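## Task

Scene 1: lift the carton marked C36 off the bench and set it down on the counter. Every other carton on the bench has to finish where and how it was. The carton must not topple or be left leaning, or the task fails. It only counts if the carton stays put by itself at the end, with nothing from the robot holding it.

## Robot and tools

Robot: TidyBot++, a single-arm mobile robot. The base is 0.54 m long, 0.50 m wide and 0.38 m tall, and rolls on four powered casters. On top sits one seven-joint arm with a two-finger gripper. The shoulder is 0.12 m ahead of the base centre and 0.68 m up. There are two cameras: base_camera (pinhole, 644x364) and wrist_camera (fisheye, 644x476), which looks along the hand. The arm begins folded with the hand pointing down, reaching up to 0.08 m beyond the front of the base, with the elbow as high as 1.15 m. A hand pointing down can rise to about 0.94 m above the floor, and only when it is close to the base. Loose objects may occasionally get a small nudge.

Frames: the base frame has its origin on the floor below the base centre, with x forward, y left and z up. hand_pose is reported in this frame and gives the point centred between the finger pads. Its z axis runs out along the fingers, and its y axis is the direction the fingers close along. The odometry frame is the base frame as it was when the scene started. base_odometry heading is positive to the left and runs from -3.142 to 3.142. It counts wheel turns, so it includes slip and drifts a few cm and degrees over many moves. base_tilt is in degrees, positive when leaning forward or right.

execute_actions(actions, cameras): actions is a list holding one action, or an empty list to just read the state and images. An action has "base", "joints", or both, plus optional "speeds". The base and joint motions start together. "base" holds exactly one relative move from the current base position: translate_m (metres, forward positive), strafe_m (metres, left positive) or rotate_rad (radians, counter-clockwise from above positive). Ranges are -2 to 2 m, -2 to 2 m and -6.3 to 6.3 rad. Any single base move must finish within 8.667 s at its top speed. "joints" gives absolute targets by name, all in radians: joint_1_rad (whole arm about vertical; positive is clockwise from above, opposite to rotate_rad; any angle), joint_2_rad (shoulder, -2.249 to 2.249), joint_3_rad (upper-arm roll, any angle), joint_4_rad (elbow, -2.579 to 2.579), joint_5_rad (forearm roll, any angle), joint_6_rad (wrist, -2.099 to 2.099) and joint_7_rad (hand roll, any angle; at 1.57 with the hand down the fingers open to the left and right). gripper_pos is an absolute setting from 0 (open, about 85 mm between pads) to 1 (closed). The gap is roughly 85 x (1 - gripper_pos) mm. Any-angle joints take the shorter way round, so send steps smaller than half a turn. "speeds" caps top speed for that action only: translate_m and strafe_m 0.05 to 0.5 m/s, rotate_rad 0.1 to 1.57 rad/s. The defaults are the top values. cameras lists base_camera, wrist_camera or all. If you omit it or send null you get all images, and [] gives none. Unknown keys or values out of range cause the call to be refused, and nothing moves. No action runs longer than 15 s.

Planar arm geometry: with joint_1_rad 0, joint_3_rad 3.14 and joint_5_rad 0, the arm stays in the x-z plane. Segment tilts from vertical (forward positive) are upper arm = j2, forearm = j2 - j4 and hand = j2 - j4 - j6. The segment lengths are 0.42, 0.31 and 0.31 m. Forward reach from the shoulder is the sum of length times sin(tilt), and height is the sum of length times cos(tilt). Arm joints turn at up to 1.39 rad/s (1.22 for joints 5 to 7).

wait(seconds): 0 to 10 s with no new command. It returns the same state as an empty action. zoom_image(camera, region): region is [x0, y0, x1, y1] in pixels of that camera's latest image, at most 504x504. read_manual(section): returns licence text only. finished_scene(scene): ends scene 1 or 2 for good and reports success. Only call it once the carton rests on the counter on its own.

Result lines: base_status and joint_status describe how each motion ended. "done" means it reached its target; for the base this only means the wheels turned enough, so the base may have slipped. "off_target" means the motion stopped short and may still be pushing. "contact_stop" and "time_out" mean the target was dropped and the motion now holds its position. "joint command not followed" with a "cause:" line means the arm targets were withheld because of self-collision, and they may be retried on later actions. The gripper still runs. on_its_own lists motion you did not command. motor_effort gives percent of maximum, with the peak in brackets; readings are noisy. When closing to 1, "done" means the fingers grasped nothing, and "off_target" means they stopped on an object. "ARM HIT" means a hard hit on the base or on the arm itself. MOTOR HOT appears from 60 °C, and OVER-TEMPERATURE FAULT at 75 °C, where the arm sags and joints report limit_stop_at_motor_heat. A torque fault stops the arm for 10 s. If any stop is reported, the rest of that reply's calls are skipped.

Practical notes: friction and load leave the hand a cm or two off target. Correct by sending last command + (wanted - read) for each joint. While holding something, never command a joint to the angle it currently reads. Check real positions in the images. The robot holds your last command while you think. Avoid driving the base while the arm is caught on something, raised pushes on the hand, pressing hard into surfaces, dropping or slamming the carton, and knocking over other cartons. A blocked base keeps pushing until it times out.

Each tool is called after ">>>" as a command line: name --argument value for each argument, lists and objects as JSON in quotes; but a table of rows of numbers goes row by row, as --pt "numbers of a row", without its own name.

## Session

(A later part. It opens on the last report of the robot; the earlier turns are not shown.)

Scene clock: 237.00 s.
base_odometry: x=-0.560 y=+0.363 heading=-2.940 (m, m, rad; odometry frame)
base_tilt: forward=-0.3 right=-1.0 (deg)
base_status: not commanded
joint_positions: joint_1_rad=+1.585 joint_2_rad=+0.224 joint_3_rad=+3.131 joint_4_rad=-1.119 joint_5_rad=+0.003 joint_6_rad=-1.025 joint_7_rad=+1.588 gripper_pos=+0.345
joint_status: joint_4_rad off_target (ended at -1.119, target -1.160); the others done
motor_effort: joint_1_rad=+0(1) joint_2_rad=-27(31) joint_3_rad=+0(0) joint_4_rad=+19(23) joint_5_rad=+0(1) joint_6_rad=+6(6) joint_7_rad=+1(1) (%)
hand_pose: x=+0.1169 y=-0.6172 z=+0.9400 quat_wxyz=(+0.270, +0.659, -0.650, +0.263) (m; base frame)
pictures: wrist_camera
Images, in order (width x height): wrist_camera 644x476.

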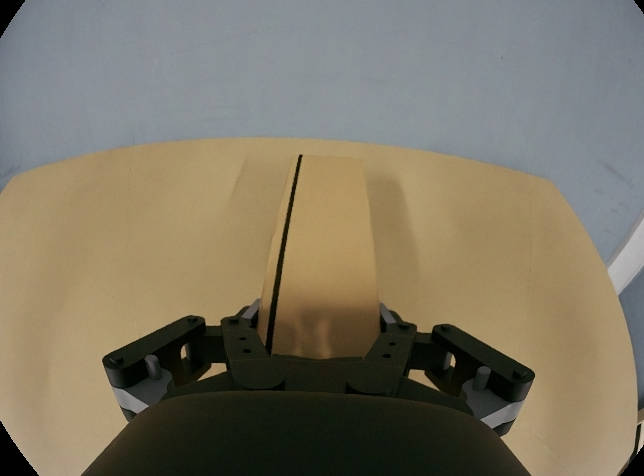

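>>> execute_actions --actions '[{"joints":{"gripper_pos":0.0,"joint_4_rad":-1.12}}]' --cameras '["wrist_camera"]'

>>> execute_actions --actions '[{"joints":{"joint_2_rad":0.05,"joint_4_rad":-0.95,"joint_6_rad":-1.4}}]' --cameras '["wrist_camera"]'

Scene clock: 242.30 s.
base_odometry: x=-0.560 y=+0.363 heading=-2.940 (m, m, rad; odometry frame)
base_tilt: forward=-0.4 right=-1.1 (deg)
base_status: not commanded
joint_positions: joint_1_rad=+1.585 joint_2_rad=+0.224 joint_3_rad=+3.131 joint_4_rad=-1.118 joint_5_rad=+0.003 joint_6_rad=-1.024 joint_7_rad=+1.588 gripper_pos=+0.000
joint_status: all done
motor_effort: joint_1_rad=+0(0) joint_2_rad=-31(31) joint_3_rad=+0(1) joint_4_rad=+23(23) joint_5_rad=+0(0) joint_6_rad=+6(7) joint_7_rad=+1(1) (%)
hand_pose: x=+0.1169 y=-0.6174 z=+0.9410 quat_wxyz=(+0.270, +0.659, -0.650, +0.264) (m; base frame)
pictures: wrist_camera
Images, in order (width x height): wrist_camera 644x476.

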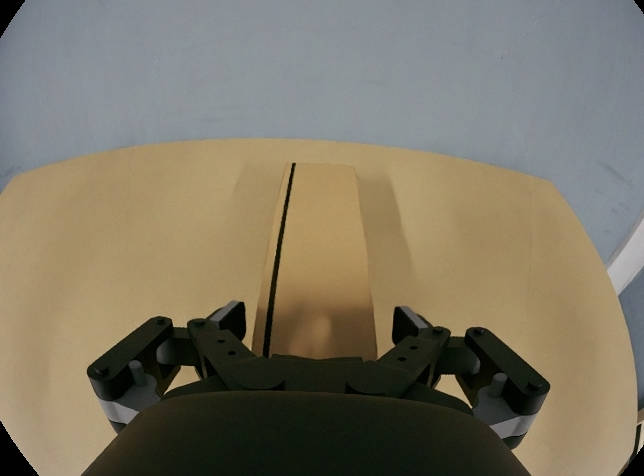

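Scene clock: 243.70 s.
base_odometry: x=-0.560 y=+0.363 heading=-2.940 (m, m, rad; odometry frame)
base_tilt: forward=-0.3 right=-1.0 (deg)
base_status: not commanded
joint_positions: joint_1_rad=+1.585 joint_2_rad=+0.043 joint_3_rad=+3.131 joint_4_rad=-0.964 joint_5_rad=+0.003 joint_6_rad=-1.375 joint_7_rad=+1.588 gripper_pos=+0.000
joint_status: all done
motor_effort: joint_1_rad=+1(0) joint_2_rad=-22(35) joint_3_rad=+0(0) joint_4_rad=+20(24) joint_5_rad=+0(0) joint_6_rad=+6(7) joint_7_rad=+0(1) (%)
hand_pose: x=+0.1177 y=-0.4981 z=+1.0441 quat_wxyz=(+0.265, +0.661, -0.652, +0.258) (m; base frame)
pictures: wrist_camera
Images, in order (width x height): wrist_camera 644x476.

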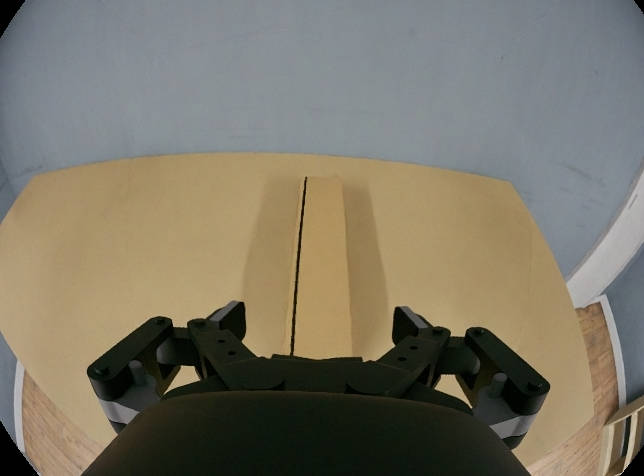

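>>> execute_actions --actions '[{"joints":{"joint_2_rad":-0.15,"joint_4_rad":-0.95,"joint_6_rad":-1.6}}]' --cameras '["wrist_camera"]'

Scene clock: 247.70 s.
base_odometry: x=-0.560 y=+0.363 heading=-2.940 (m, m, rad; odometry frame)
base_tilt: forward=-0.3 right=-1.0 (deg)
base_status: not commanded
joint_positions: joint_1_rad=+1.585 joint_2_rad=-0.152 joint_3_rad=+3.131 joint_4_rad=-0.964 joint_5_rad=+0.003 joint_6_rad=-1.574 joint_7_rad=+1.588 gripper_pos=+0.000
joint_status: all done
motor_effort: joint_1_rad=+0(0) joint_2_rad=-10(24) joint_3_rad=+0(1) joint_4_rad=+17(21) joint_5_rad=+0(0) joint_6_rad=+7(7) joint_7_rad=+1(0) (%)
hand_pose: x=+0.1189 y=-0.3776 z=+1.0876 quat_wxyz=(+0.265, +0.662, -0.653, +0.257) (m; base frame)
pictures: wrist_camera
Images, in order (width x height): wrist_camera 644x476.

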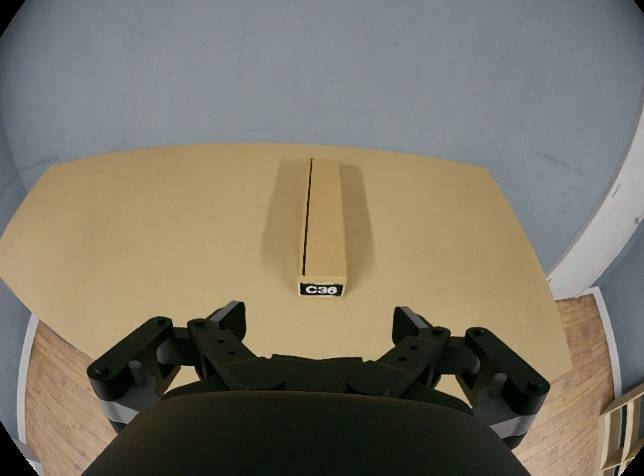

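>>> finished_scene --scene 1

The scene is finished: the task was done.


## Next scene

Scene 2: lift the carton marked P46 off the bench and set it down on the counter. Every other carton on the bench has to finish where and how it was. The carton must not topple or be left leaning, or the task fails. It only counts if the carton stays put by itself at the end, with nothing from the robot holding it.

>>> execute_actions --actions '[]'

Scene clock: 0.00 s.
base_odometry: x=+0.000 y=+0.000 heading=+0.000 (m, m, rad; odometry frame)
base_tilt: forward=-0.4 right=-1.0 (deg)
base_status: not commanded
joint_positions: joint_1_rad=-0.014 joint_2_rad=-0.365 joint_3_rad=+3.137 joint_4_rad=-2.539 joint_5_rad=+0.027 joint_6_rad=-0.852 joint_7_rad=+1.514 gripper_pos=+0.000
joint_status: not commanded
motor_effort: joint_1_rad=+1 joint_2_rad=-1 joint_3_rad=+0 joint_4_rad=+13 joint_5_rad=+0 joint_6_rad=-1 joint_7_rad=+0 (%)
hand_pose: x=+0.2637 y=-0.0024 z=+0.5875 quat_wxyz=(+0.009, +0.998, -0.011, +0.058) (m; base frame)
pictures: base_camera, wrist_camera
Images, in order (width x height): base_camera 644x364, wrist_camera 644x476.

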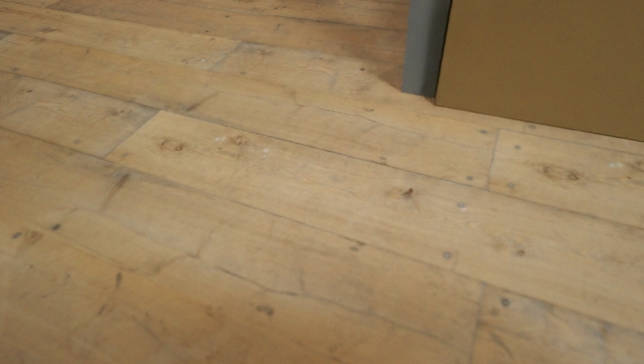

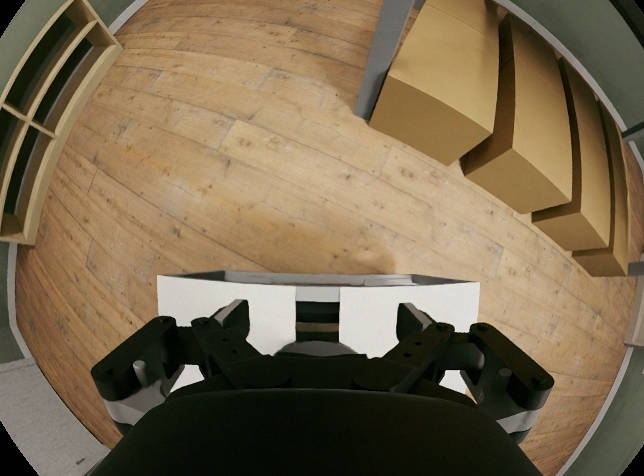

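>>> execute_actions --actions '[{"joints":{"joint_2_rad":-0.5,"joint_4_rad":-1.3,"joint_6_rad":-1.15,"joint_7_rad":1.57,"joint_5_rad":0,"joint_1_rad":0.3}}]' --cameras '["wrist_camera"]'

Scene clock: 5.87 s.
base_odometry: x=+0.000 y=+0.000 heading=+0.000 (m, m, rad; odometry frame)
base_tilt: forward=-0.4 right=-1.0 (deg)
base_status: not commanded
joint_positions: joint_1_rad=+0.274 joint_2_rad=-0.477 joint_3_rad=+3.137 joint_4_rad=-1.320 joint_5_rad=+0.026 joint_6_rad=-1.121 joint_7_rad=+1.525 gripper_pos=+0.000
joint_status: all done
motor_effort: joint_1_rad=+0(1) joint_2_rad=-1(8) joint_3_rad=+0(1) joint_4_rad=+19(23) joint_5_rad=+0(0) joint_6_rad=+9(9) joint_7_rad=+0(0) (%)
hand_pose: x=+0.4349 y=-0.0923 z=+1.1453 quat_wxyz=(+0.076, +0.821, -0.132, +0.550) (m; base frame)
pictures: wrist_camera
Images, in order (width x height): wrist_camera 644x476.

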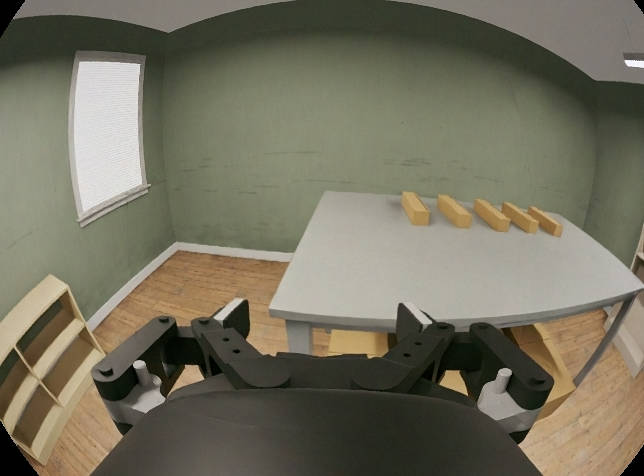

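>>> execute_actions --actions '[{"base":{"rotate_rad":-0.31},"joints":{"joint_1_rad":0.0}}]' --cameras '[]'

>>> execute_actions --actions '[{"base":{"strafe_m":0.57}}]'

Scene clock: 14.50 s.
base_odometry: x=+0.000 y=+0.000 heading=-0.309 (m, m, rad; odometry frame)
base_tilt: forward=-0.3 right=-1.0 (deg)
base_status: done
joint_positions: joint_1_rad=+0.023 joint_2_rad=-0.477 joint_3_rad=+3.137 joint_4_rad=-1.320 joint_5_rad=+0.023 joint_6_rad=-1.122 joint_7_rad=+1.525 gripper_pos=+0.000
joint_status: all done
motor_effort: joint_1_rad=-1(2) joint_2_rad=-1(2) joint_3_rad=+1(1) joint_4_rad=+19(20) joint_5_rad=+0(1) joint_6_rad=+9(9) joint_7_rad=+1(1) (%)
hand_pose: x=+0.4479 y=-0.0101 z=+1.1451 quat_wxyz=(+0.005, +0.831, -0.028, +0.555) (m; base frame)
pictures: none
No camera images: the call's "cameras" was empty. Leave "cameras" out to get every camera's image.

Scene clock: 17.00 s.
base_odometry: x=+0.174 y=+0.543 heading=-0.309 (m, m, rad; odometry frame)
base_tilt: forward=-0.4 right=-1.0 (deg)
base_status: done
joint_positions: joint_1_rad=+0.022 joint_2_rad=-0.477 joint_3_rad=+3.137 joint_4_rad=-1.320 joint_5_rad=+0.020 joint_6_rad=-1.122 joint_7_rad=+1.525 gripper_pos=+0.000
joint_status: not commanded
motor_effort: joint_1_rad=+0(0) joint_2_rad=-1(0) joint_3_rad=+1(2) joint_4_rad=+19(19) joint_5_rad=+0(1) joint_6_rad=+9(9) joint_7_rad=+1(1) (%)
hand_pose: x=+0.4479 y=-0.0092 z=+1.1451 quat_wxyz=(+0.003, +0.831, -0.027, +0.555) (m; base frame)
pictures: base_camera, wrist_camera
Images, in order (width x height): base_camera 644x364, wrist_camera 644x476.

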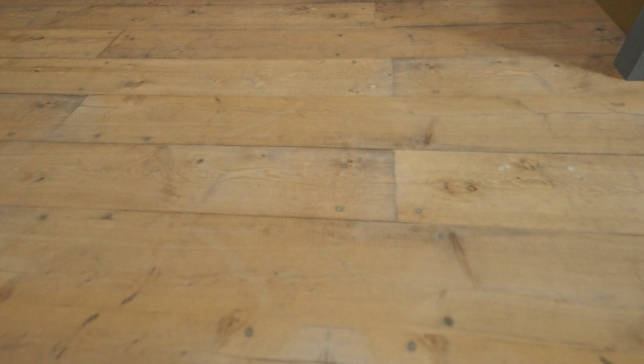

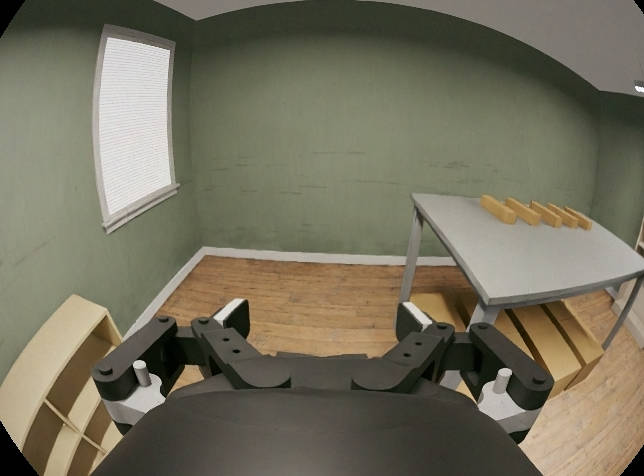

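>>> execute_actions --actions '[{"base":{"translate_m":1.6},"joints":{"joint_1_rad":1.57,"joint_2_rad":-0.6,"joint_4_rad":-1.75,"joint_6_rad":-0.75}}]'

Scene clock: 24.87 s.
base_odometry: x=+1.698 y=+0.056 heading=-0.309 (m, m, rad; odometry frame)
base_tilt: forward=-0.3 right=-1.1 (deg)
base_status: done
joint_positions: joint_1_rad=+1.547 joint_2_rad=-0.570 joint_3_rad=+3.137 joint_4_rad=-1.725 joint_5_rad=+0.020 joint_6_rad=-0.778 joint_7_rad=+1.525 gripper_pos=+0.000
joint_status: all done
motor_effort: joint_1_rad=+0(1) joint_2_rad=-1(3) joint_3_rad=+0(3) joint_4_rad=+22(22) joint_5_rad=+0(1) joint_6_rad=+9(10) joint_7_rad=+0(0) (%)
hand_pose: x=+0.1268 y=-0.3515 z=+1.0529 quat_wxyz=(+0.395, +0.579, -0.585, +0.409) (m; base frame)
pictures: base_camera, wrist_camera
Images, in order (width x height): base_camera 644x364, wrist_camera 644x476.

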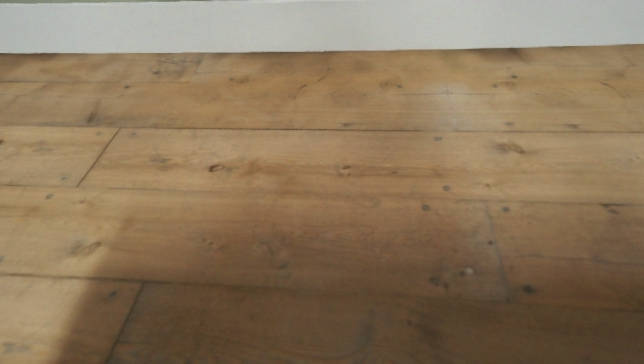

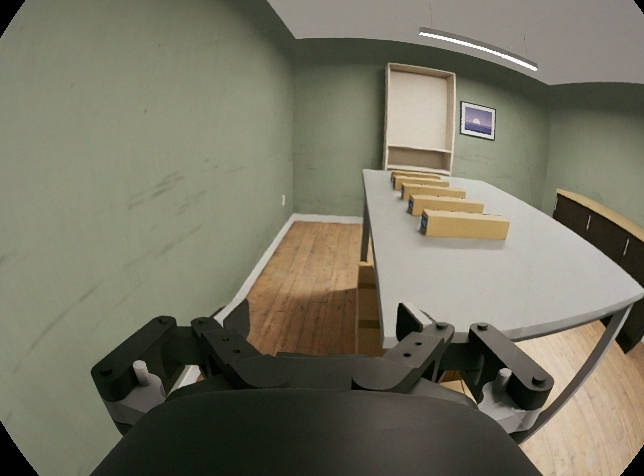

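>>> execute_actions --actions '[{"base":{"translate_m":0.51}}]' --cameras '[]'

>>> execute_actions --actions '[{"base":{"rotate_rad":-1.57}}]'

Scene clock: 35.27 s.
base_odometry: x=+2.184 y=-0.098 heading=-0.309 (m, m, rad; odometry frame)
base_tilt: forward=-0.3 right=-1.0 (deg)
base_status: done
joint_positions: joint_1_rad=+1.548 joint_2_rad=-0.571 joint_3_rad=+3.136 joint_4_rad=-1.725 joint_5_rad=+0.020 joint_6_rad=-0.777 joint_7_rad=+1.525 gripper_pos=+0.000
joint_status: not commanded
motor_effort: joint_1_rad=-1(0) joint_2_rad=-1(0) joint_3_rad=+1(3) joint_4_rad=+23(23) joint_5_rad=+0(1) joint_6_rad=+9(9) joint_7_rad=+0(1) (%)
hand_pose: x=+0.1268 y=-0.3513 z=+1.0532 quat_wxyz=(+0.395, +0.578, -0.585, +0.409) (m; base frame)
pictures: none
No camera images: the call's "cameras" was empty. Leave "cameras" out to get every camera's image.

Scene clock: 37.57 s.
base_odometry: x=+2.185 y=-0.098 heading=-1.878 (m, m, rad; odometry frame)
base_tilt: forward=-0.4 right=-1.1 (deg)
base_status: done
joint_positions: joint_1_rad=+1.550 joint_2_rad=-0.575 joint_3_rad=+3.136 joint_4_rad=-1.725 joint_5_rad=+0.020 joint_6_rad=-0.777 joint_7_rad=+1.526 gripper_pos=+0.000
joint_status: not commanded
motor_effort: joint_1_rad=+0(2) joint_2_rad=-1(1) joint_3_rad=+1(2) joint_4_rad=+23(23) joint_5_rad=+0(0) joint_6_rad=+9(9) joint_7_rad=+0(0) (%)
hand_pose: x=+0.1259 y=-0.3497 z=+1.0545 quat_wxyz=(+0.397, +0.577, -0.585, +0.410) (m; base frame)
pictures: base_camera, wrist_camera
Images, in order (width x height): base_camera 644x364, wrist_camera 644x476.

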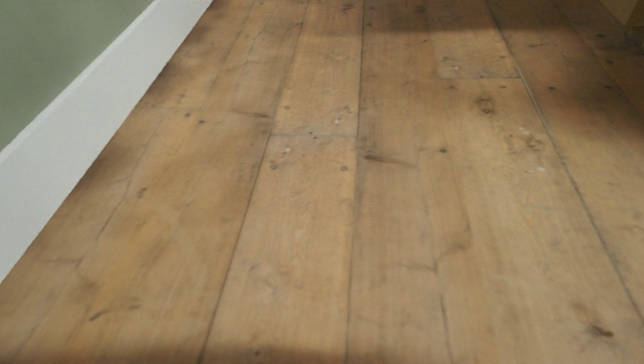

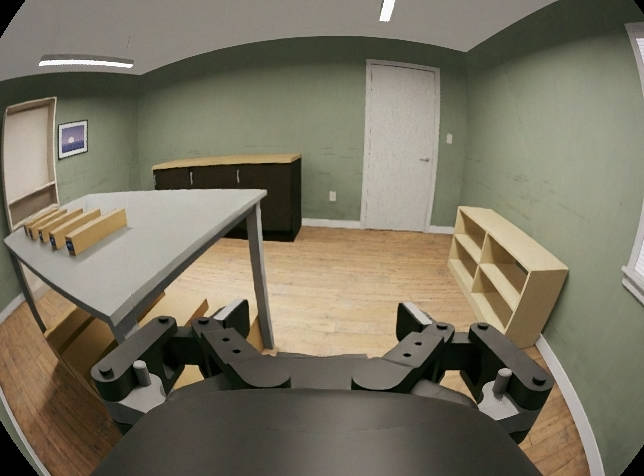

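>>> execute_actions --actions '[{"base":{"rotate_rad":-0.075}}]' --cameras '[]'

>>> execute_actions --actions '[{"base":{"translate_m":1.1}}]'

Scene clock: 46.07 s.
base_odometry: x=+2.185 y=-0.098 heading=-1.952 (m, m, rad; odometry frame)
base_tilt: forward=-0.3 right=-1.0 (deg)
base_status: done
joint_positions: joint_1_rad=+1.552 joint_2_rad=-0.577 joint_3_rad=+3.136 joint_4_rad=-1.725 joint_5_rad=+0.020 joint_6_rad=-0.777 joint_7_rad=+1.526 gripper_pos=+0.000
joint_status: not commanded
motor_effort: joint_1_rad=+0(1) joint_2_rad=+0(1) joint_3_rad=+1(2) joint_4_rad=+22(22) joint_5_rad=+0(1) joint_6_rad=+9(9) joint_7_rad=+1(1) (%)
hand_pose: x=+0.1253 y=-0.3491 z=+1.0550 quat_wxyz=(+0.398, +0.576, -0.585, +0.410) (m; base frame)
pictures: none
No camera images: the call's "cameras" was empty. Leave "cameras" out to get every camera's image.

Scene clock: 49.63 s.
base_odometry: x=+1.774 y=-1.119 heading=-1.953 (m, m, rad; odometry frame)
base_tilt: forward=-0.3 right=-1.0 (deg)
base_status: done
joint_positions: joint_1_rad=+1.552 joint_2_rad=-0.577 joint_3_rad=+3.136 joint_4_rad=-1.726 joint_5_rad=+0.020 joint_6_rad=-0.777 joint_7_rad=+1.526 gripper_pos=+0.000
joint_status: not commanded
motor_effort: joint_1_rad=-1(0) joint_2_rad=+0(0) joint_3_rad=+0(3) joint_4_rad=+22(23) joint_5_rad=+0(1) joint_6_rad=+9(9) joint_7_rad=+0(0) (%)
hand_pose: x=+0.1253 y=-0.3492 z=+1.0551 quat_wxyz=(+0.398, +0.576, -0.585, +0.410) (m; base frame)
pictures: base_camera, wrist_camera
Images, in order (width x height): base_camera 644x364, wrist_camera 644x476.

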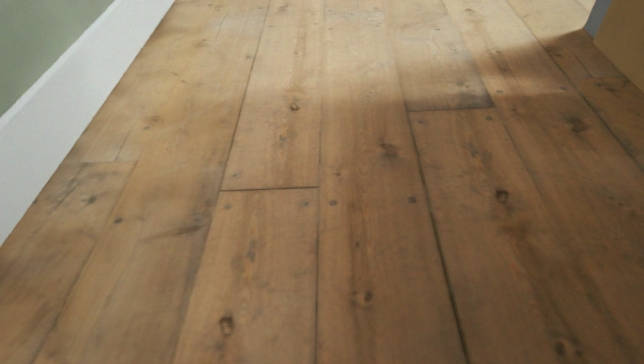

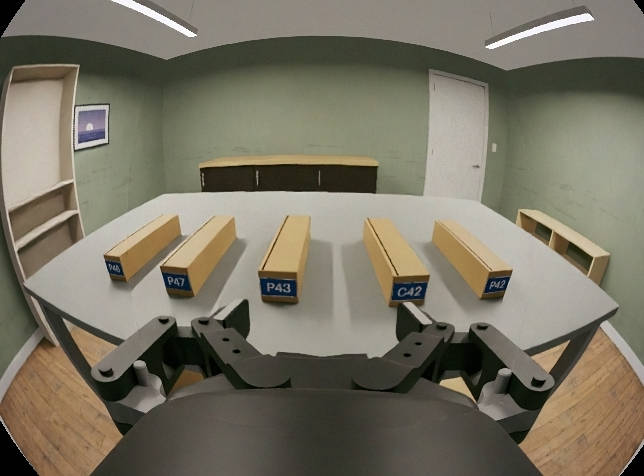

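>>> execute_actions --actions '[{"base":{"translate_m":0.46},"joints":{"joint_1_rad":1.6}}]'

Scene clock: 54.83 s.
base_odometry: x=+1.602 y=-1.546 heading=-1.953 (m, m, rad; odometry frame)
base_tilt: forward=-0.3 right=-1.1 (deg)
base_status: done
joint_positions: joint_1_rad=+1.580 joint_2_rad=-0.577 joint_3_rad=+3.136 joint_4_rad=-1.726 joint_5_rad=+0.020 joint_6_rad=-0.777 joint_7_rad=+1.526 gripper_pos=+0.000
joint_status: all done
motor_effort: joint_1_rad=-1(0) joint_2_rad=-1(0) joint_3_rad=+1(3) joint_4_rad=+23(23) joint_5_rad=+0(1) joint_6_rad=+9(9) joint_7_rad=+1(0) (%)
hand_pose: x=+0.1156 y=-0.3492 z=+1.0551 quat_wxyz=(+0.403, +0.568, -0.593, +0.404) (m; base frame)
pictures: base_camera, wrist_camera
Images, in order (width x height): base_camera 644x364, wrist_camera 644x476.

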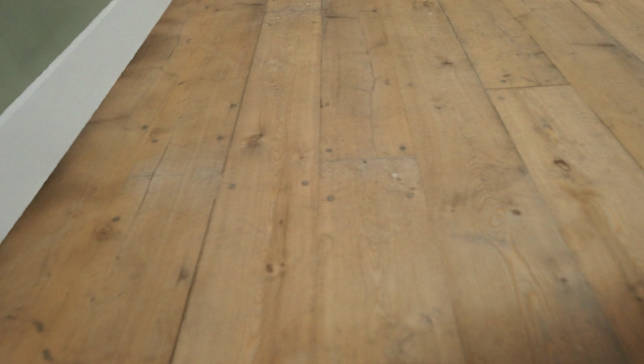

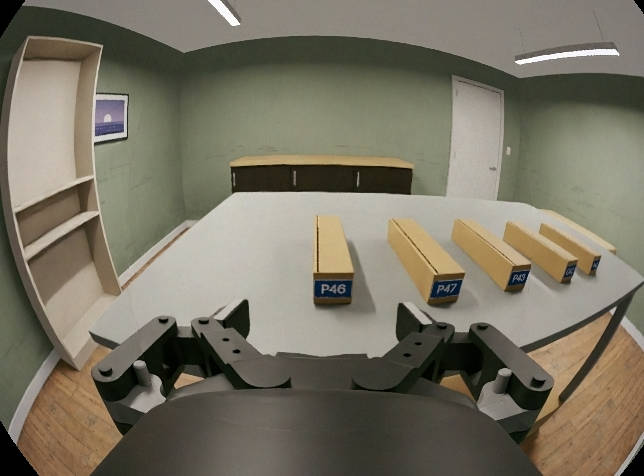

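>>> execute_actions --actions '[{"base":{"strafe_m":-0.12},"joints":{"joint_2_rad":0.25,"joint_4_rad":-0.7,"joint_6_rad":-1.4,"joint_7_rad":1.62,"joint_5_rad":-0.02}}]'

Scene clock: 61.87 s.
base_odometry: x=+1.490 y=-1.501 heading=-1.953 (m, m, rad; odometry frame)
base_tilt: forward=-0.4 right=-1.0 (deg)
base_status: done
joint_positions: joint_1_rad=+1.580 joint_2_rad=+0.233 joint_3_rad=+3.136 joint_4_rad=-0.726 joint_5_rad=+0.006 joint_6_rad=-1.372 joint_7_rad=+1.575 gripper_pos=+0.000
joint_status: all done
motor_effort: joint_1_rad=+0(0) joint_2_rad=-28(30) joint_3_rad=+0(2) joint_4_rad=+20(23) joint_5_rad=+0(0) joint_6_rad=+7(10) joint_7_rad=+0(0) (%)
hand_pose: x=+0.1160 y=-0.5800 z=+1.0572 quat_wxyz=(+0.281, +0.650, -0.650, +0.276) (m; base frame)
pictures: base_camera, wrist_camera
Images, in order (width x height): base_camera 644x364, wrist_camera 644x476.

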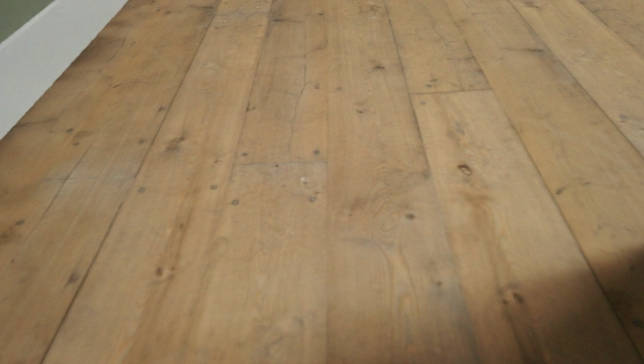

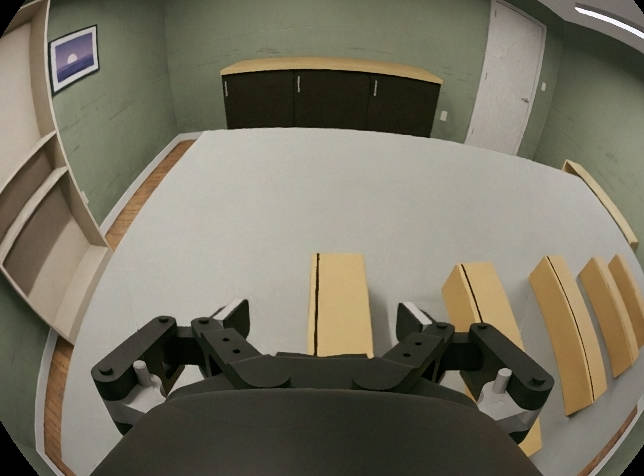

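>>> execute_actions --actions '[{"base":{"translate_m":-0.014},"joints":{"joint_2_rad":0.18,"joint_4_rad":-1.08,"joint_6_rad":-1.13}}]' --cameras '["wrist_camera"]'

Scene clock: 76.73 s.
base_odometry: x=+1.495 y=-1.488 heading=-1.953 (m, m, rad; odometry frame)
base_tilt: forward=-0.4 right=-1.0 (deg)
base_status: done
joint_positions: joint_1_rad=+1.586 joint_2_rad=+0.208 joint_3_rad=+3.136 joint_4_rad=-1.060 joint_5_rad=+0.002 joint_6_rad=-1.158 joint_7_rad=+1.575 gripper_pos=+0.000
joint_status: all done
motor_effort: joint_1_rad=-1(3) joint_2_rad=-29(31) joint_3_rad=+0(1) joint_4_rad=+22(22) joint_5_rad=+0(1) joint_6_rad=+6(8) joint_7_rad=+1(1) (%)
hand_pose: x=+0.1135 y=-0.5909 z=+0.9525 quat_wxyz=(+0.250, +0.660, -0.664, +0.245) (m; base frame)
pictures: wrist_camera
Images, in order (width x height): wrist_camera 644x476.

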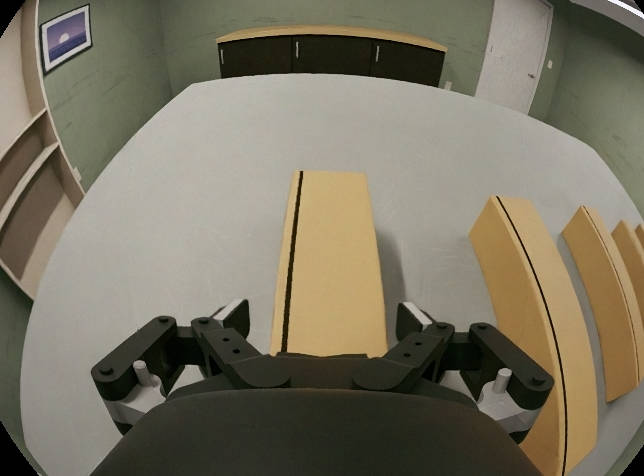

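>>> execute_actions --actions '[{"base":{"translate_m":-0.006},"joints":{"joint_2_rad":0.17,"joint_4_rad":-1.18,"joint_6_rad":-1.04}}]' --cameras '["wrist_camera"]'

Scene clock: 84.40 s.
base_odometry: x=+1.497 y=-1.483 heading=-1.952 (m, m, rad; odometry frame)
base_tilt: forward=-0.3 right=-1.0 (deg)
base_status: done
joint_positions: joint_1_rad=+1.588 joint_2_rad=+0.193 joint_3_rad=+3.136 joint_4_rad=-1.154 joint_5_rad=+0.001 joint_6_rad=-1.063 joint_7_rad=+1.576 gripper_pos=+0.000
joint_status: all done
motor_effort: joint_1_rad=+0(3) joint_2_rad=-29(30) joint_3_rad=+0(2) joint_4_rad=+21(23) joint_5_rad=+0(1) joint_6_rad=+6(6) joint_7_rad=+1(1) (%)
hand_pose: x=+0.1130 y=-0.5951 z=+0.9326 quat_wxyz=(+0.255, +0.658, -0.663, +0.251) (m; base frame)
pictures: wrist_camera
Images, in order (width x height): wrist_camera 644x476.

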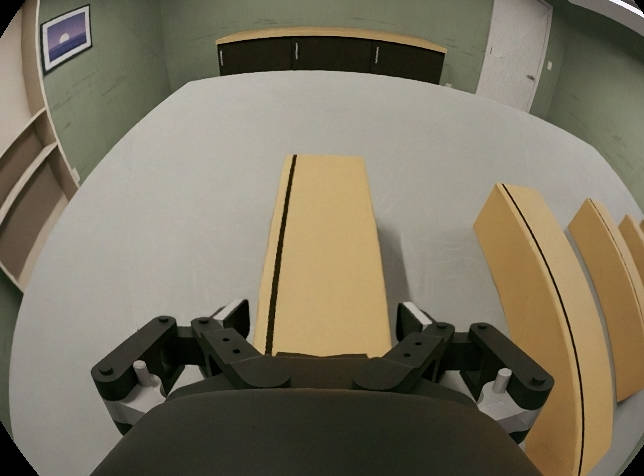

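Matches the earlier grasp view.

>>> execute_actions --actions '[{"joints":{"gripper_pos":1.0}}]' --cameras '[]'

>>> execute_actions --actions '[{"joints":{"joint_2_rad":-0.05,"joint_4_rad":-0.9,"joint_6_rad":-1.5}}]'

Scene clock: 88.90 s.
base_odometry: x=+1.497 y=-1.483 heading=-1.952 (m, m, rad; odometry frame)
base_tilt: forward=-0.4 right=-1.0 (deg)
base_status: not commanded
joint_positions: joint_1_rad=+1.588 joint_2_rad=+0.178 joint_3_rad=+3.136 joint_4_rad=-1.158 joint_5_rad=+0.001 joint_6_rad=-1.056 joint_7_rad=+1.576 gripper_pos=+0.345
joint_status: gripper_pos off_target (ended at +0.345, target +1.000)
motor_effort: joint_1_rad=+0(1) joint_2_rad=-27(29) joint_3_rad=+0(0) joint_4_rad=+20(22) joint_5_rad=+0(0) joint_6_rad=+6(7) joint_7_rad=+1(1) (%)
hand_pose: x=+0.1131 y=-0.5922 z=+0.9414 quat_wxyz=(+0.261, +0.656, -0.660, +0.257) (m; base frame)
pictures: none
No camera images: the call's "cameras" was empty. Leave "cameras" out to get every camera's image.

Scene clock: 90.47 s.
base_odometry: x=+1.497 y=-1.483 heading=-1.952 (m, m, rad; odometry frame)
base_tilt: forward=-0.3 right=-1.0 (deg)
base_status: not commanded
joint_positions: joint_1_rad=+1.588 joint_2_rad=-0.055 joint_3_rad=+3.136 joint_4_rad=-0.912 joint_5_rad=+0.001 joint_6_rad=-1.477 joint_7_rad=+1.576 gripper_pos=+0.345
joint_status: all done
motor_effort: joint_1_rad=+0(1) joint_2_rad=-17(33) joint_3_rad=+0(0) joint_4_rad=+19(25) joint_5_rad=+0(0) joint_6_rad=+7(7) joint_7_rad=+1(0) (%)
hand_pose: x=+0.1152 y=-0.4394 z=+1.0924 quat_wxyz=(+0.280, +0.648, -0.652, +0.275) (m; base frame)
pictures: base_camera, wrist_camera
Images, in order (width x height): base_camera 644x364, wrist_camera 644x476.

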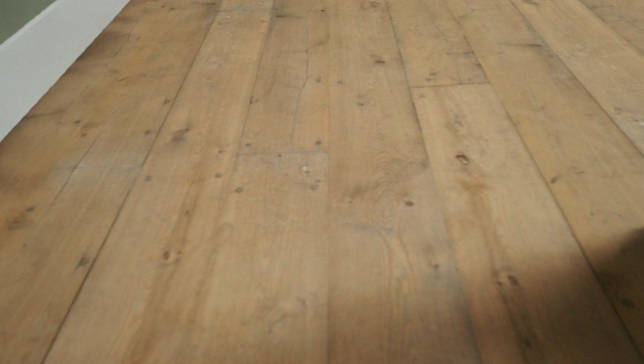

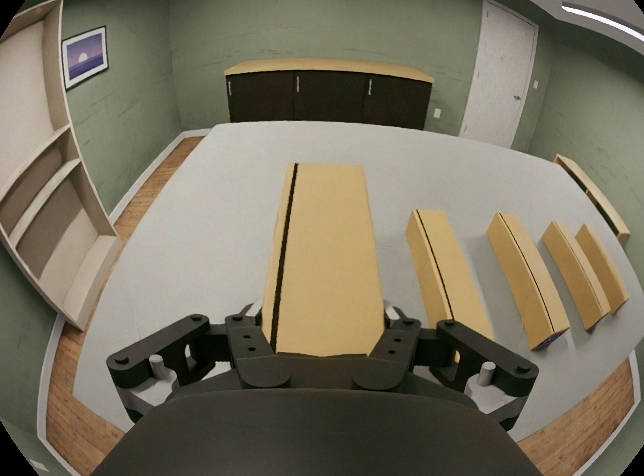

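>>> execute_actions --actions '[{"base":{"strafe_m":0.08}}]' --cameras '[]'

>>> execute_actions --actions '[{"base":{"translate_m":-1.5}}]'

Scene clock: 96.17 s.
base_odometry: x=+1.572 y=-1.512 heading=-1.952 (m, m, rad; odometry frame)
base_tilt: forward=-0.4 right=-1.1 (deg)
base_status: done
joint_positions: joint_1_rad=+1.588 joint_2_rad=-0.057 joint_3_rad=+3.136 joint_4_rad=-0.912 joint_5_rad=+0.000 joint_6_rad=-1.478 joint_7_rad=+1.576 gripper_pos=+0.345
joint_status: not commanded
motor_effort: joint_1_rad=+0(1) joint_2_rad=-15(21) joint_3_rad=+0(1) joint_4_rad=+19(20) joint_5_rad=+0(0) joint_6_rad=+7(8) joint_7_rad=+0(0) (%)
hand_pose: x=+0.1154 y=-0.4382 z=+1.0931 quat_wxyz=(+0.281, +0.648, -0.652, +0.276) (m; base frame)
pictures: none
No camera images: the call's "cameras" was empty. Leave "cameras" out to get every camera's image.

Scene clock: 100.53 s.
base_odometry: x=+2.131 y=-0.120 heading=-1.953 (m, m, rad; odometry frame)
base_tilt: forward=-0.3 right=-1.0 (deg)
base_status: done
joint_positions: joint_1_rad=+1.588 joint_2_rad=-0.057 joint_3_rad=+3.136 joint_4_rad=-0.912 joint_5_rad=-0.002 joint_6_rad=-1.478 joint_7_rad=+1.576 gripper_pos=+0.345
joint_status: not commanded
motor_effort: joint_1_rad=+0(1) joint_2_rad=-16(17) joint_3_rad=+0(3) joint_4_rad=+19(19) joint_5_rad=+0(1) joint_6_rad=+7(7) joint_7_rad=+0(1) (%)
hand_pose: x=+0.1162 y=-0.4382 z=+1.0931 quat_wxyz=(+0.280, +0.648, -0.652, +0.276) (m; base frame)
pictures: base_camera, wrist_camera
Images, in order (width x height): base_camera 644x364, wrist_camera 644x476.

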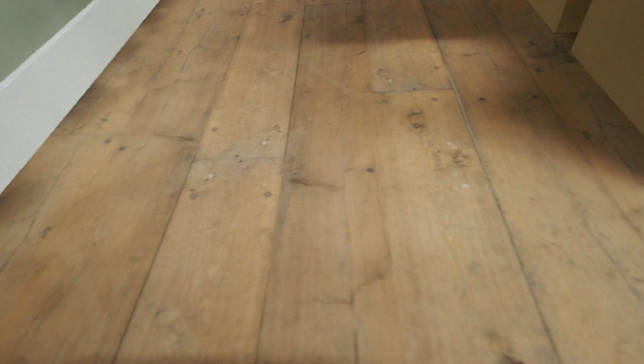

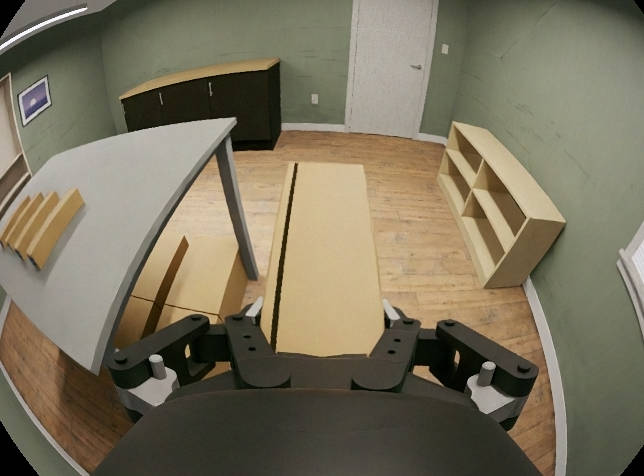

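>>> execute_actions --actions '[{"base":{"strafe_m":-2.0}}]'

Scene clock: 111.00 s.
base_odometry: x=+0.276 y=+0.626 heading=-1.953 (m, m, rad; odometry frame)
base_tilt: forward=-0.4 right=-1.0 (deg)
base_status: done
joint_positions: joint_1_rad=+1.588 joint_2_rad=-0.054 joint_3_rad=+3.136 joint_4_rad=-0.912 joint_5_rad=-0.002 joint_6_rad=-1.480 joint_7_rad=+1.576 gripper_pos=+0.345
joint_status: not commanded
motor_effort: joint_1_rad=+0(1) joint_2_rad=-17(20) joint_3_rad=+0(0) joint_4_rad=+19(20) joint_5_rad=+0(0) joint_6_rad=+7(8) joint_7_rad=+1(0) (%)
hand_pose: x=+0.1162 y=-0.4390 z=+1.0913 quat_wxyz=(+0.278, +0.649, -0.653, +0.275) (m; base frame)
pictures: base_camera, wrist_camera
Images, in order (width x height): base_camera 644x364, wrist_camera 644x476.

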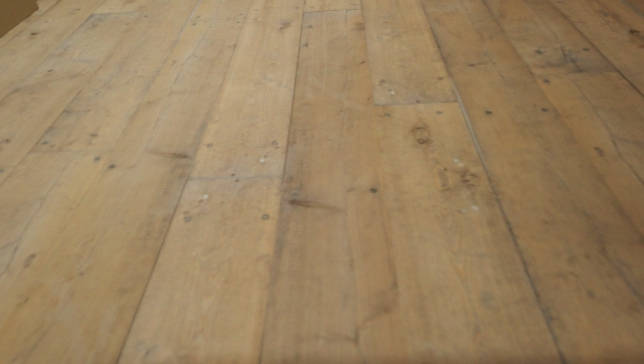

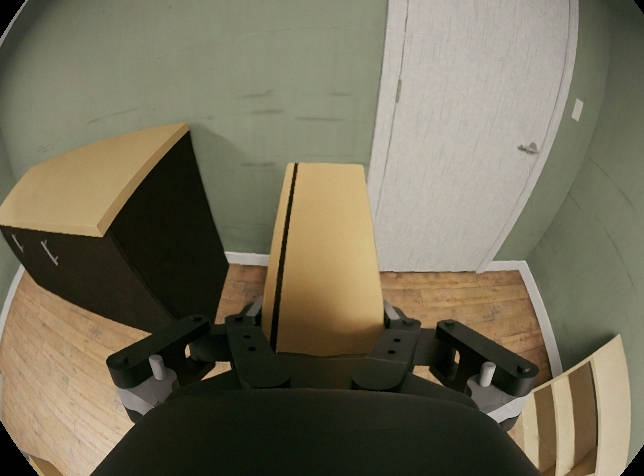

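>>> execute_actions --actions '[{"base":{"strafe_m":-0.33}}]' --cameras '[]'

>>> execute_actions --actions '[{"base":{"translate_m":0.9}}]'

Scene clock: 120.43 s.
base_odometry: x=-0.030 y=+0.750 heading=-1.954 (m, m, rad; odometry frame)
base_tilt: forward=-0.3 right=-1.0 (deg)
base_status: done
joint_positions: joint_1_rad=+1.588 joint_2_rad=-0.046 joint_3_rad=+3.136 joint_4_rad=-0.912 joint_5_rad=-0.002 joint_6_rad=-1.481 joint_7_rad=+1.576 gripper_pos=+0.345
joint_status: not commanded
motor_effort: joint_1_rad=+0(1) joint_2_rad=-18(22) joint_3_rad=+0(1) joint_4_rad=+20(20) joint_5_rad=+0(0) joint_6_rad=+7(8) joint_7_rad=+1(1) (%)
hand_pose: x=+0.1161 y=-0.4420 z=+1.0876 quat_wxyz=(+0.275, +0.650, -0.654, +0.272) (m; base frame)
pictures: none
No camera images: the call's "cameras" was empty. Leave "cameras" out to get every camera's image.

Scene clock: 123.60 s.
base_odometry: x=-0.367 y=-0.085 heading=-1.954 (m, m, rad; odometry frame)
base_tilt: forward=-0.3 right=-1.1 (deg)
base_status: done
joint_positions: joint_1_rad=+1.588 joint_2_rad=-0.046 joint_3_rad=+3.136 joint_4_rad=-0.912 joint_5_rad=-0.003 joint_6_rad=-1.481 joint_7_rad=+1.576 gripper_pos=+0.345
joint_status: not commanded
motor_effort: joint_1_rad=-1(1) joint_2_rad=-17(18) joint_3_rad=+0(2) joint_4_rad=+19(19) joint_5_rad=+0(1) joint_6_rad=+7(7) joint_7_rad=+0(1) (%)
hand_pose: x=+0.1163 y=-0.4419 z=+1.0876 quat_wxyz=(+0.275, +0.650, -0.654, +0.272) (m; base frame)
pictures: base_camera, wrist_camera
Images, in order (width x height): base_camera 644x364, wrist_camera 644x476.

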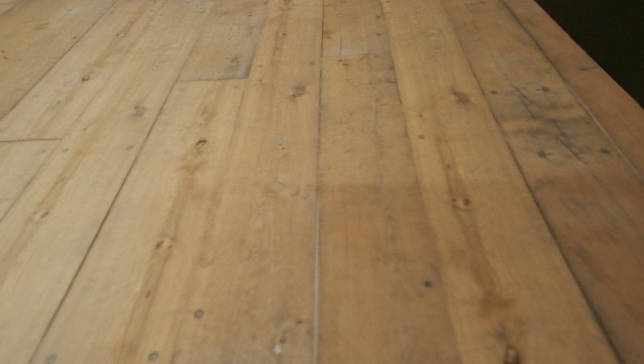

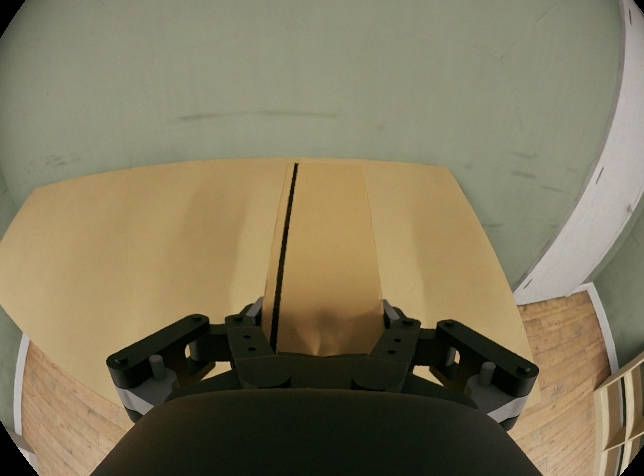

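>>> execute_actions --actions '[{"joints":{"joint_2_rad":0.34,"joint_4_rad":-0.87,"joint_6_rad":-1.14}}]' --cameras '["wrist_camera"]'

Scene clock: 132.97 s.
base_odometry: x=-0.367 y=-0.085 heading=-1.954 (m, m, rad; odometry frame)
base_tilt: forward=-0.3 right=-1.0 (deg)
base_status: not commanded
joint_positions: joint_1_rad=+1.588 joint_2_rad=+0.349 joint_3_rad=+3.136 joint_4_rad=-0.894 joint_5_rad=-0.003 joint_6_rad=-1.169 joint_7_rad=+1.576 gripper_pos=+0.345
joint_status: all done
motor_effort: joint_1_rad=-1(0) joint_2_rad=-35(40) joint_3_rad=+0(0) joint_4_rad=+22(24) joint_5_rad=+0(0) joint_6_rad=+7(7) joint_7_rad=+1(1) (%)
hand_pose: x=+0.1130 y=-0.6488 z=+0.9467 quat_wxyz=(+0.253, +0.658, -0.663, +0.252) (m; base frame)
pictures: wrist_camera
Images, in order (width x height): wrist_camera 644x476.

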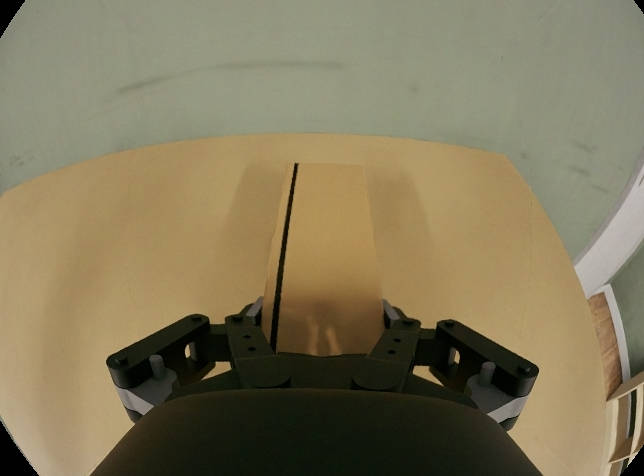

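Lower slightly more.

>>> execute_actions --actions '[{"joints":{"joint_2_rad":0.34,"joint_4_rad":-0.97,"joint_6_rad":-1.08}}]' --cameras '["wrist_camera"]'

Scene clock: 136.03 s.
base_odometry: x=-0.367 y=-0.085 heading=-1.954 (m, m, rad; odometry frame)
base_tilt: forward=-0.4 right=-1.1 (deg)
base_status: not commanded
joint_positions: joint_1_rad=+1.588 joint_2_rad=+0.346 joint_3_rad=+3.136 joint_4_rad=-0.941 joint_5_rad=-0.003 joint_6_rad=-1.105 joint_7_rad=+1.577 gripper_pos=+0.345
joint_status: all done
motor_effort: joint_1_rad=+0(0) joint_2_rad=-33(36) joint_3_rad=+0(0) joint_4_rad=+20(23) joint_5_rad=+0(0) joint_6_rad=+6(6) joint_7_rad=+1(0) (%)
hand_pose: x=+0.1129 y=-0.6565 z=+0.9374 quat_wxyz=(+0.259, +0.656, -0.660, +0.258) (m; base frame)
pictures: wrist_camera
Images, in order (width x height): wrist_camera 644x476.

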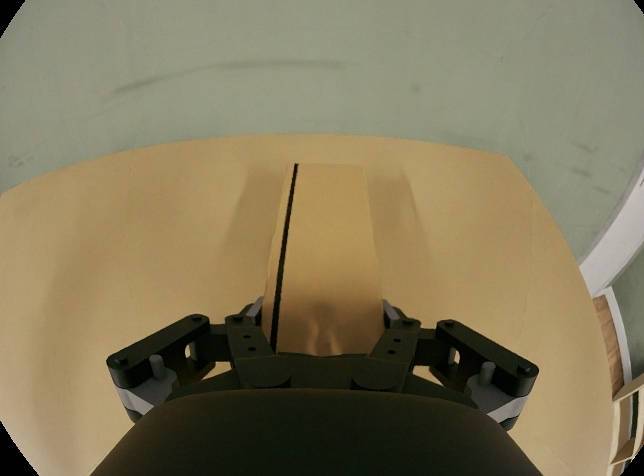

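>>> execute_actions --actions '[{"joints":{"gripper_pos":0.0}}]' --cameras '["wrist_camera"]'

>>> execute_actions --actions '[{"joints":{"joint_2_rad":-0.1,"joint_4_rad":-0.85,"joint_6_rad":-1.6}}]' --cameras '["wrist_camera"]'

Scene clock: 141.60 s.
base_odometry: x=-0.367 y=-0.085 heading=-1.954 (m, m, rad; odometry frame)
base_tilt: forward=-0.3 right=-1.0 (deg)
base_status: not commanded
joint_positions: joint_1_rad=+1.588 joint_2_rad=+0.346 joint_3_rad=+3.136 joint_4_rad=-0.947 joint_5_rad=-0.003 joint_6_rad=-1.103 joint_7_rad=+1.577 gripper_pos=+0.000
joint_status: all done
motor_effort: joint_1_rad=-1(0) joint_2_rad=-35(36) joint_3_rad=+0(1) joint_4_rad=+22(22) joint_5_rad=+0(0) joint_6_rad=+7(7) joint_7_rad=+1(0) (%)
hand_pose: x=+0.1130 y=-0.6562 z=+0.9352 quat_wxyz=(+0.258, +0.656, -0.661, +0.257) (m; base frame)
pictures: wrist_camera
Images, in order (width x height): wrist_camera 644x476.

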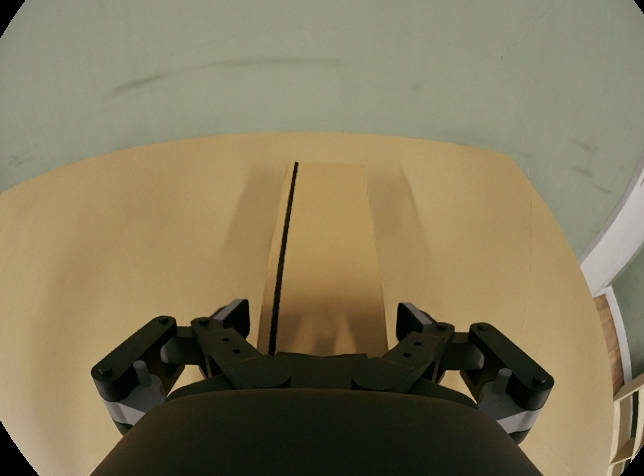

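Scene clock: 143.23 s.
base_odometry: x=-0.367 y=-0.085 heading=-1.954 (m, m, rad; odometry frame)
base_tilt: forward=-0.3 right=-1.0 (deg)
base_status: not commanded
joint_positions: joint_1_rad=+1.588 joint_2_rad=-0.106 joint_3_rad=+3.136 joint_4_rad=-0.865 joint_5_rad=-0.003 joint_6_rad=-1.576 joint_7_rad=+1.577 gripper_pos=+0.000
joint_status: all done
motor_effort: joint_1_rad=-1(0) joint_2_rad=-13(39) joint_3_rad=+0(0) joint_4_rad=+17(23) joint_5_rad=+0(0) joint_6_rad=+7(7) joint_7_rad=+1(1) (%)
hand_pose: x=+0.1169 y=-0.3967 z=+1.1130 quat_wxyz=(+0.279, +0.649, -0.652, +0.276) (m; base frame)
pictures: wrist_camera
Images, in order (width x height): wrist_camera 644x476.

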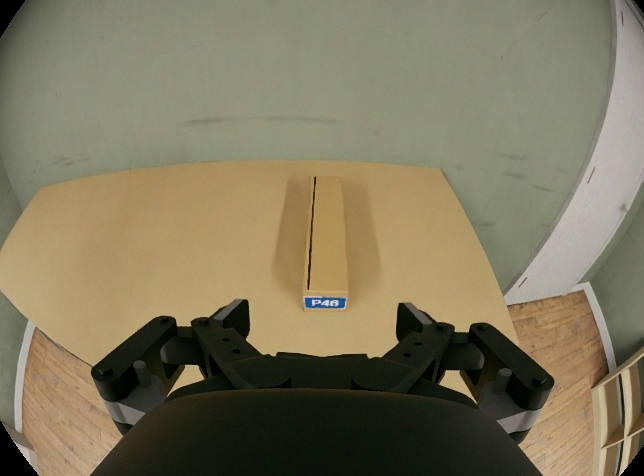

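>>> zoom_image --camera "wrist_camera" --region '[285,280,365,320]'

Region (285, 280, 365, 320) of wrist_camera's 644x476 image, scaled by 6.300.

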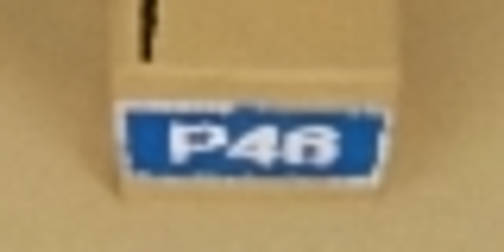

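>>> finished_scene --scene 2

The scene is finished: the task was done.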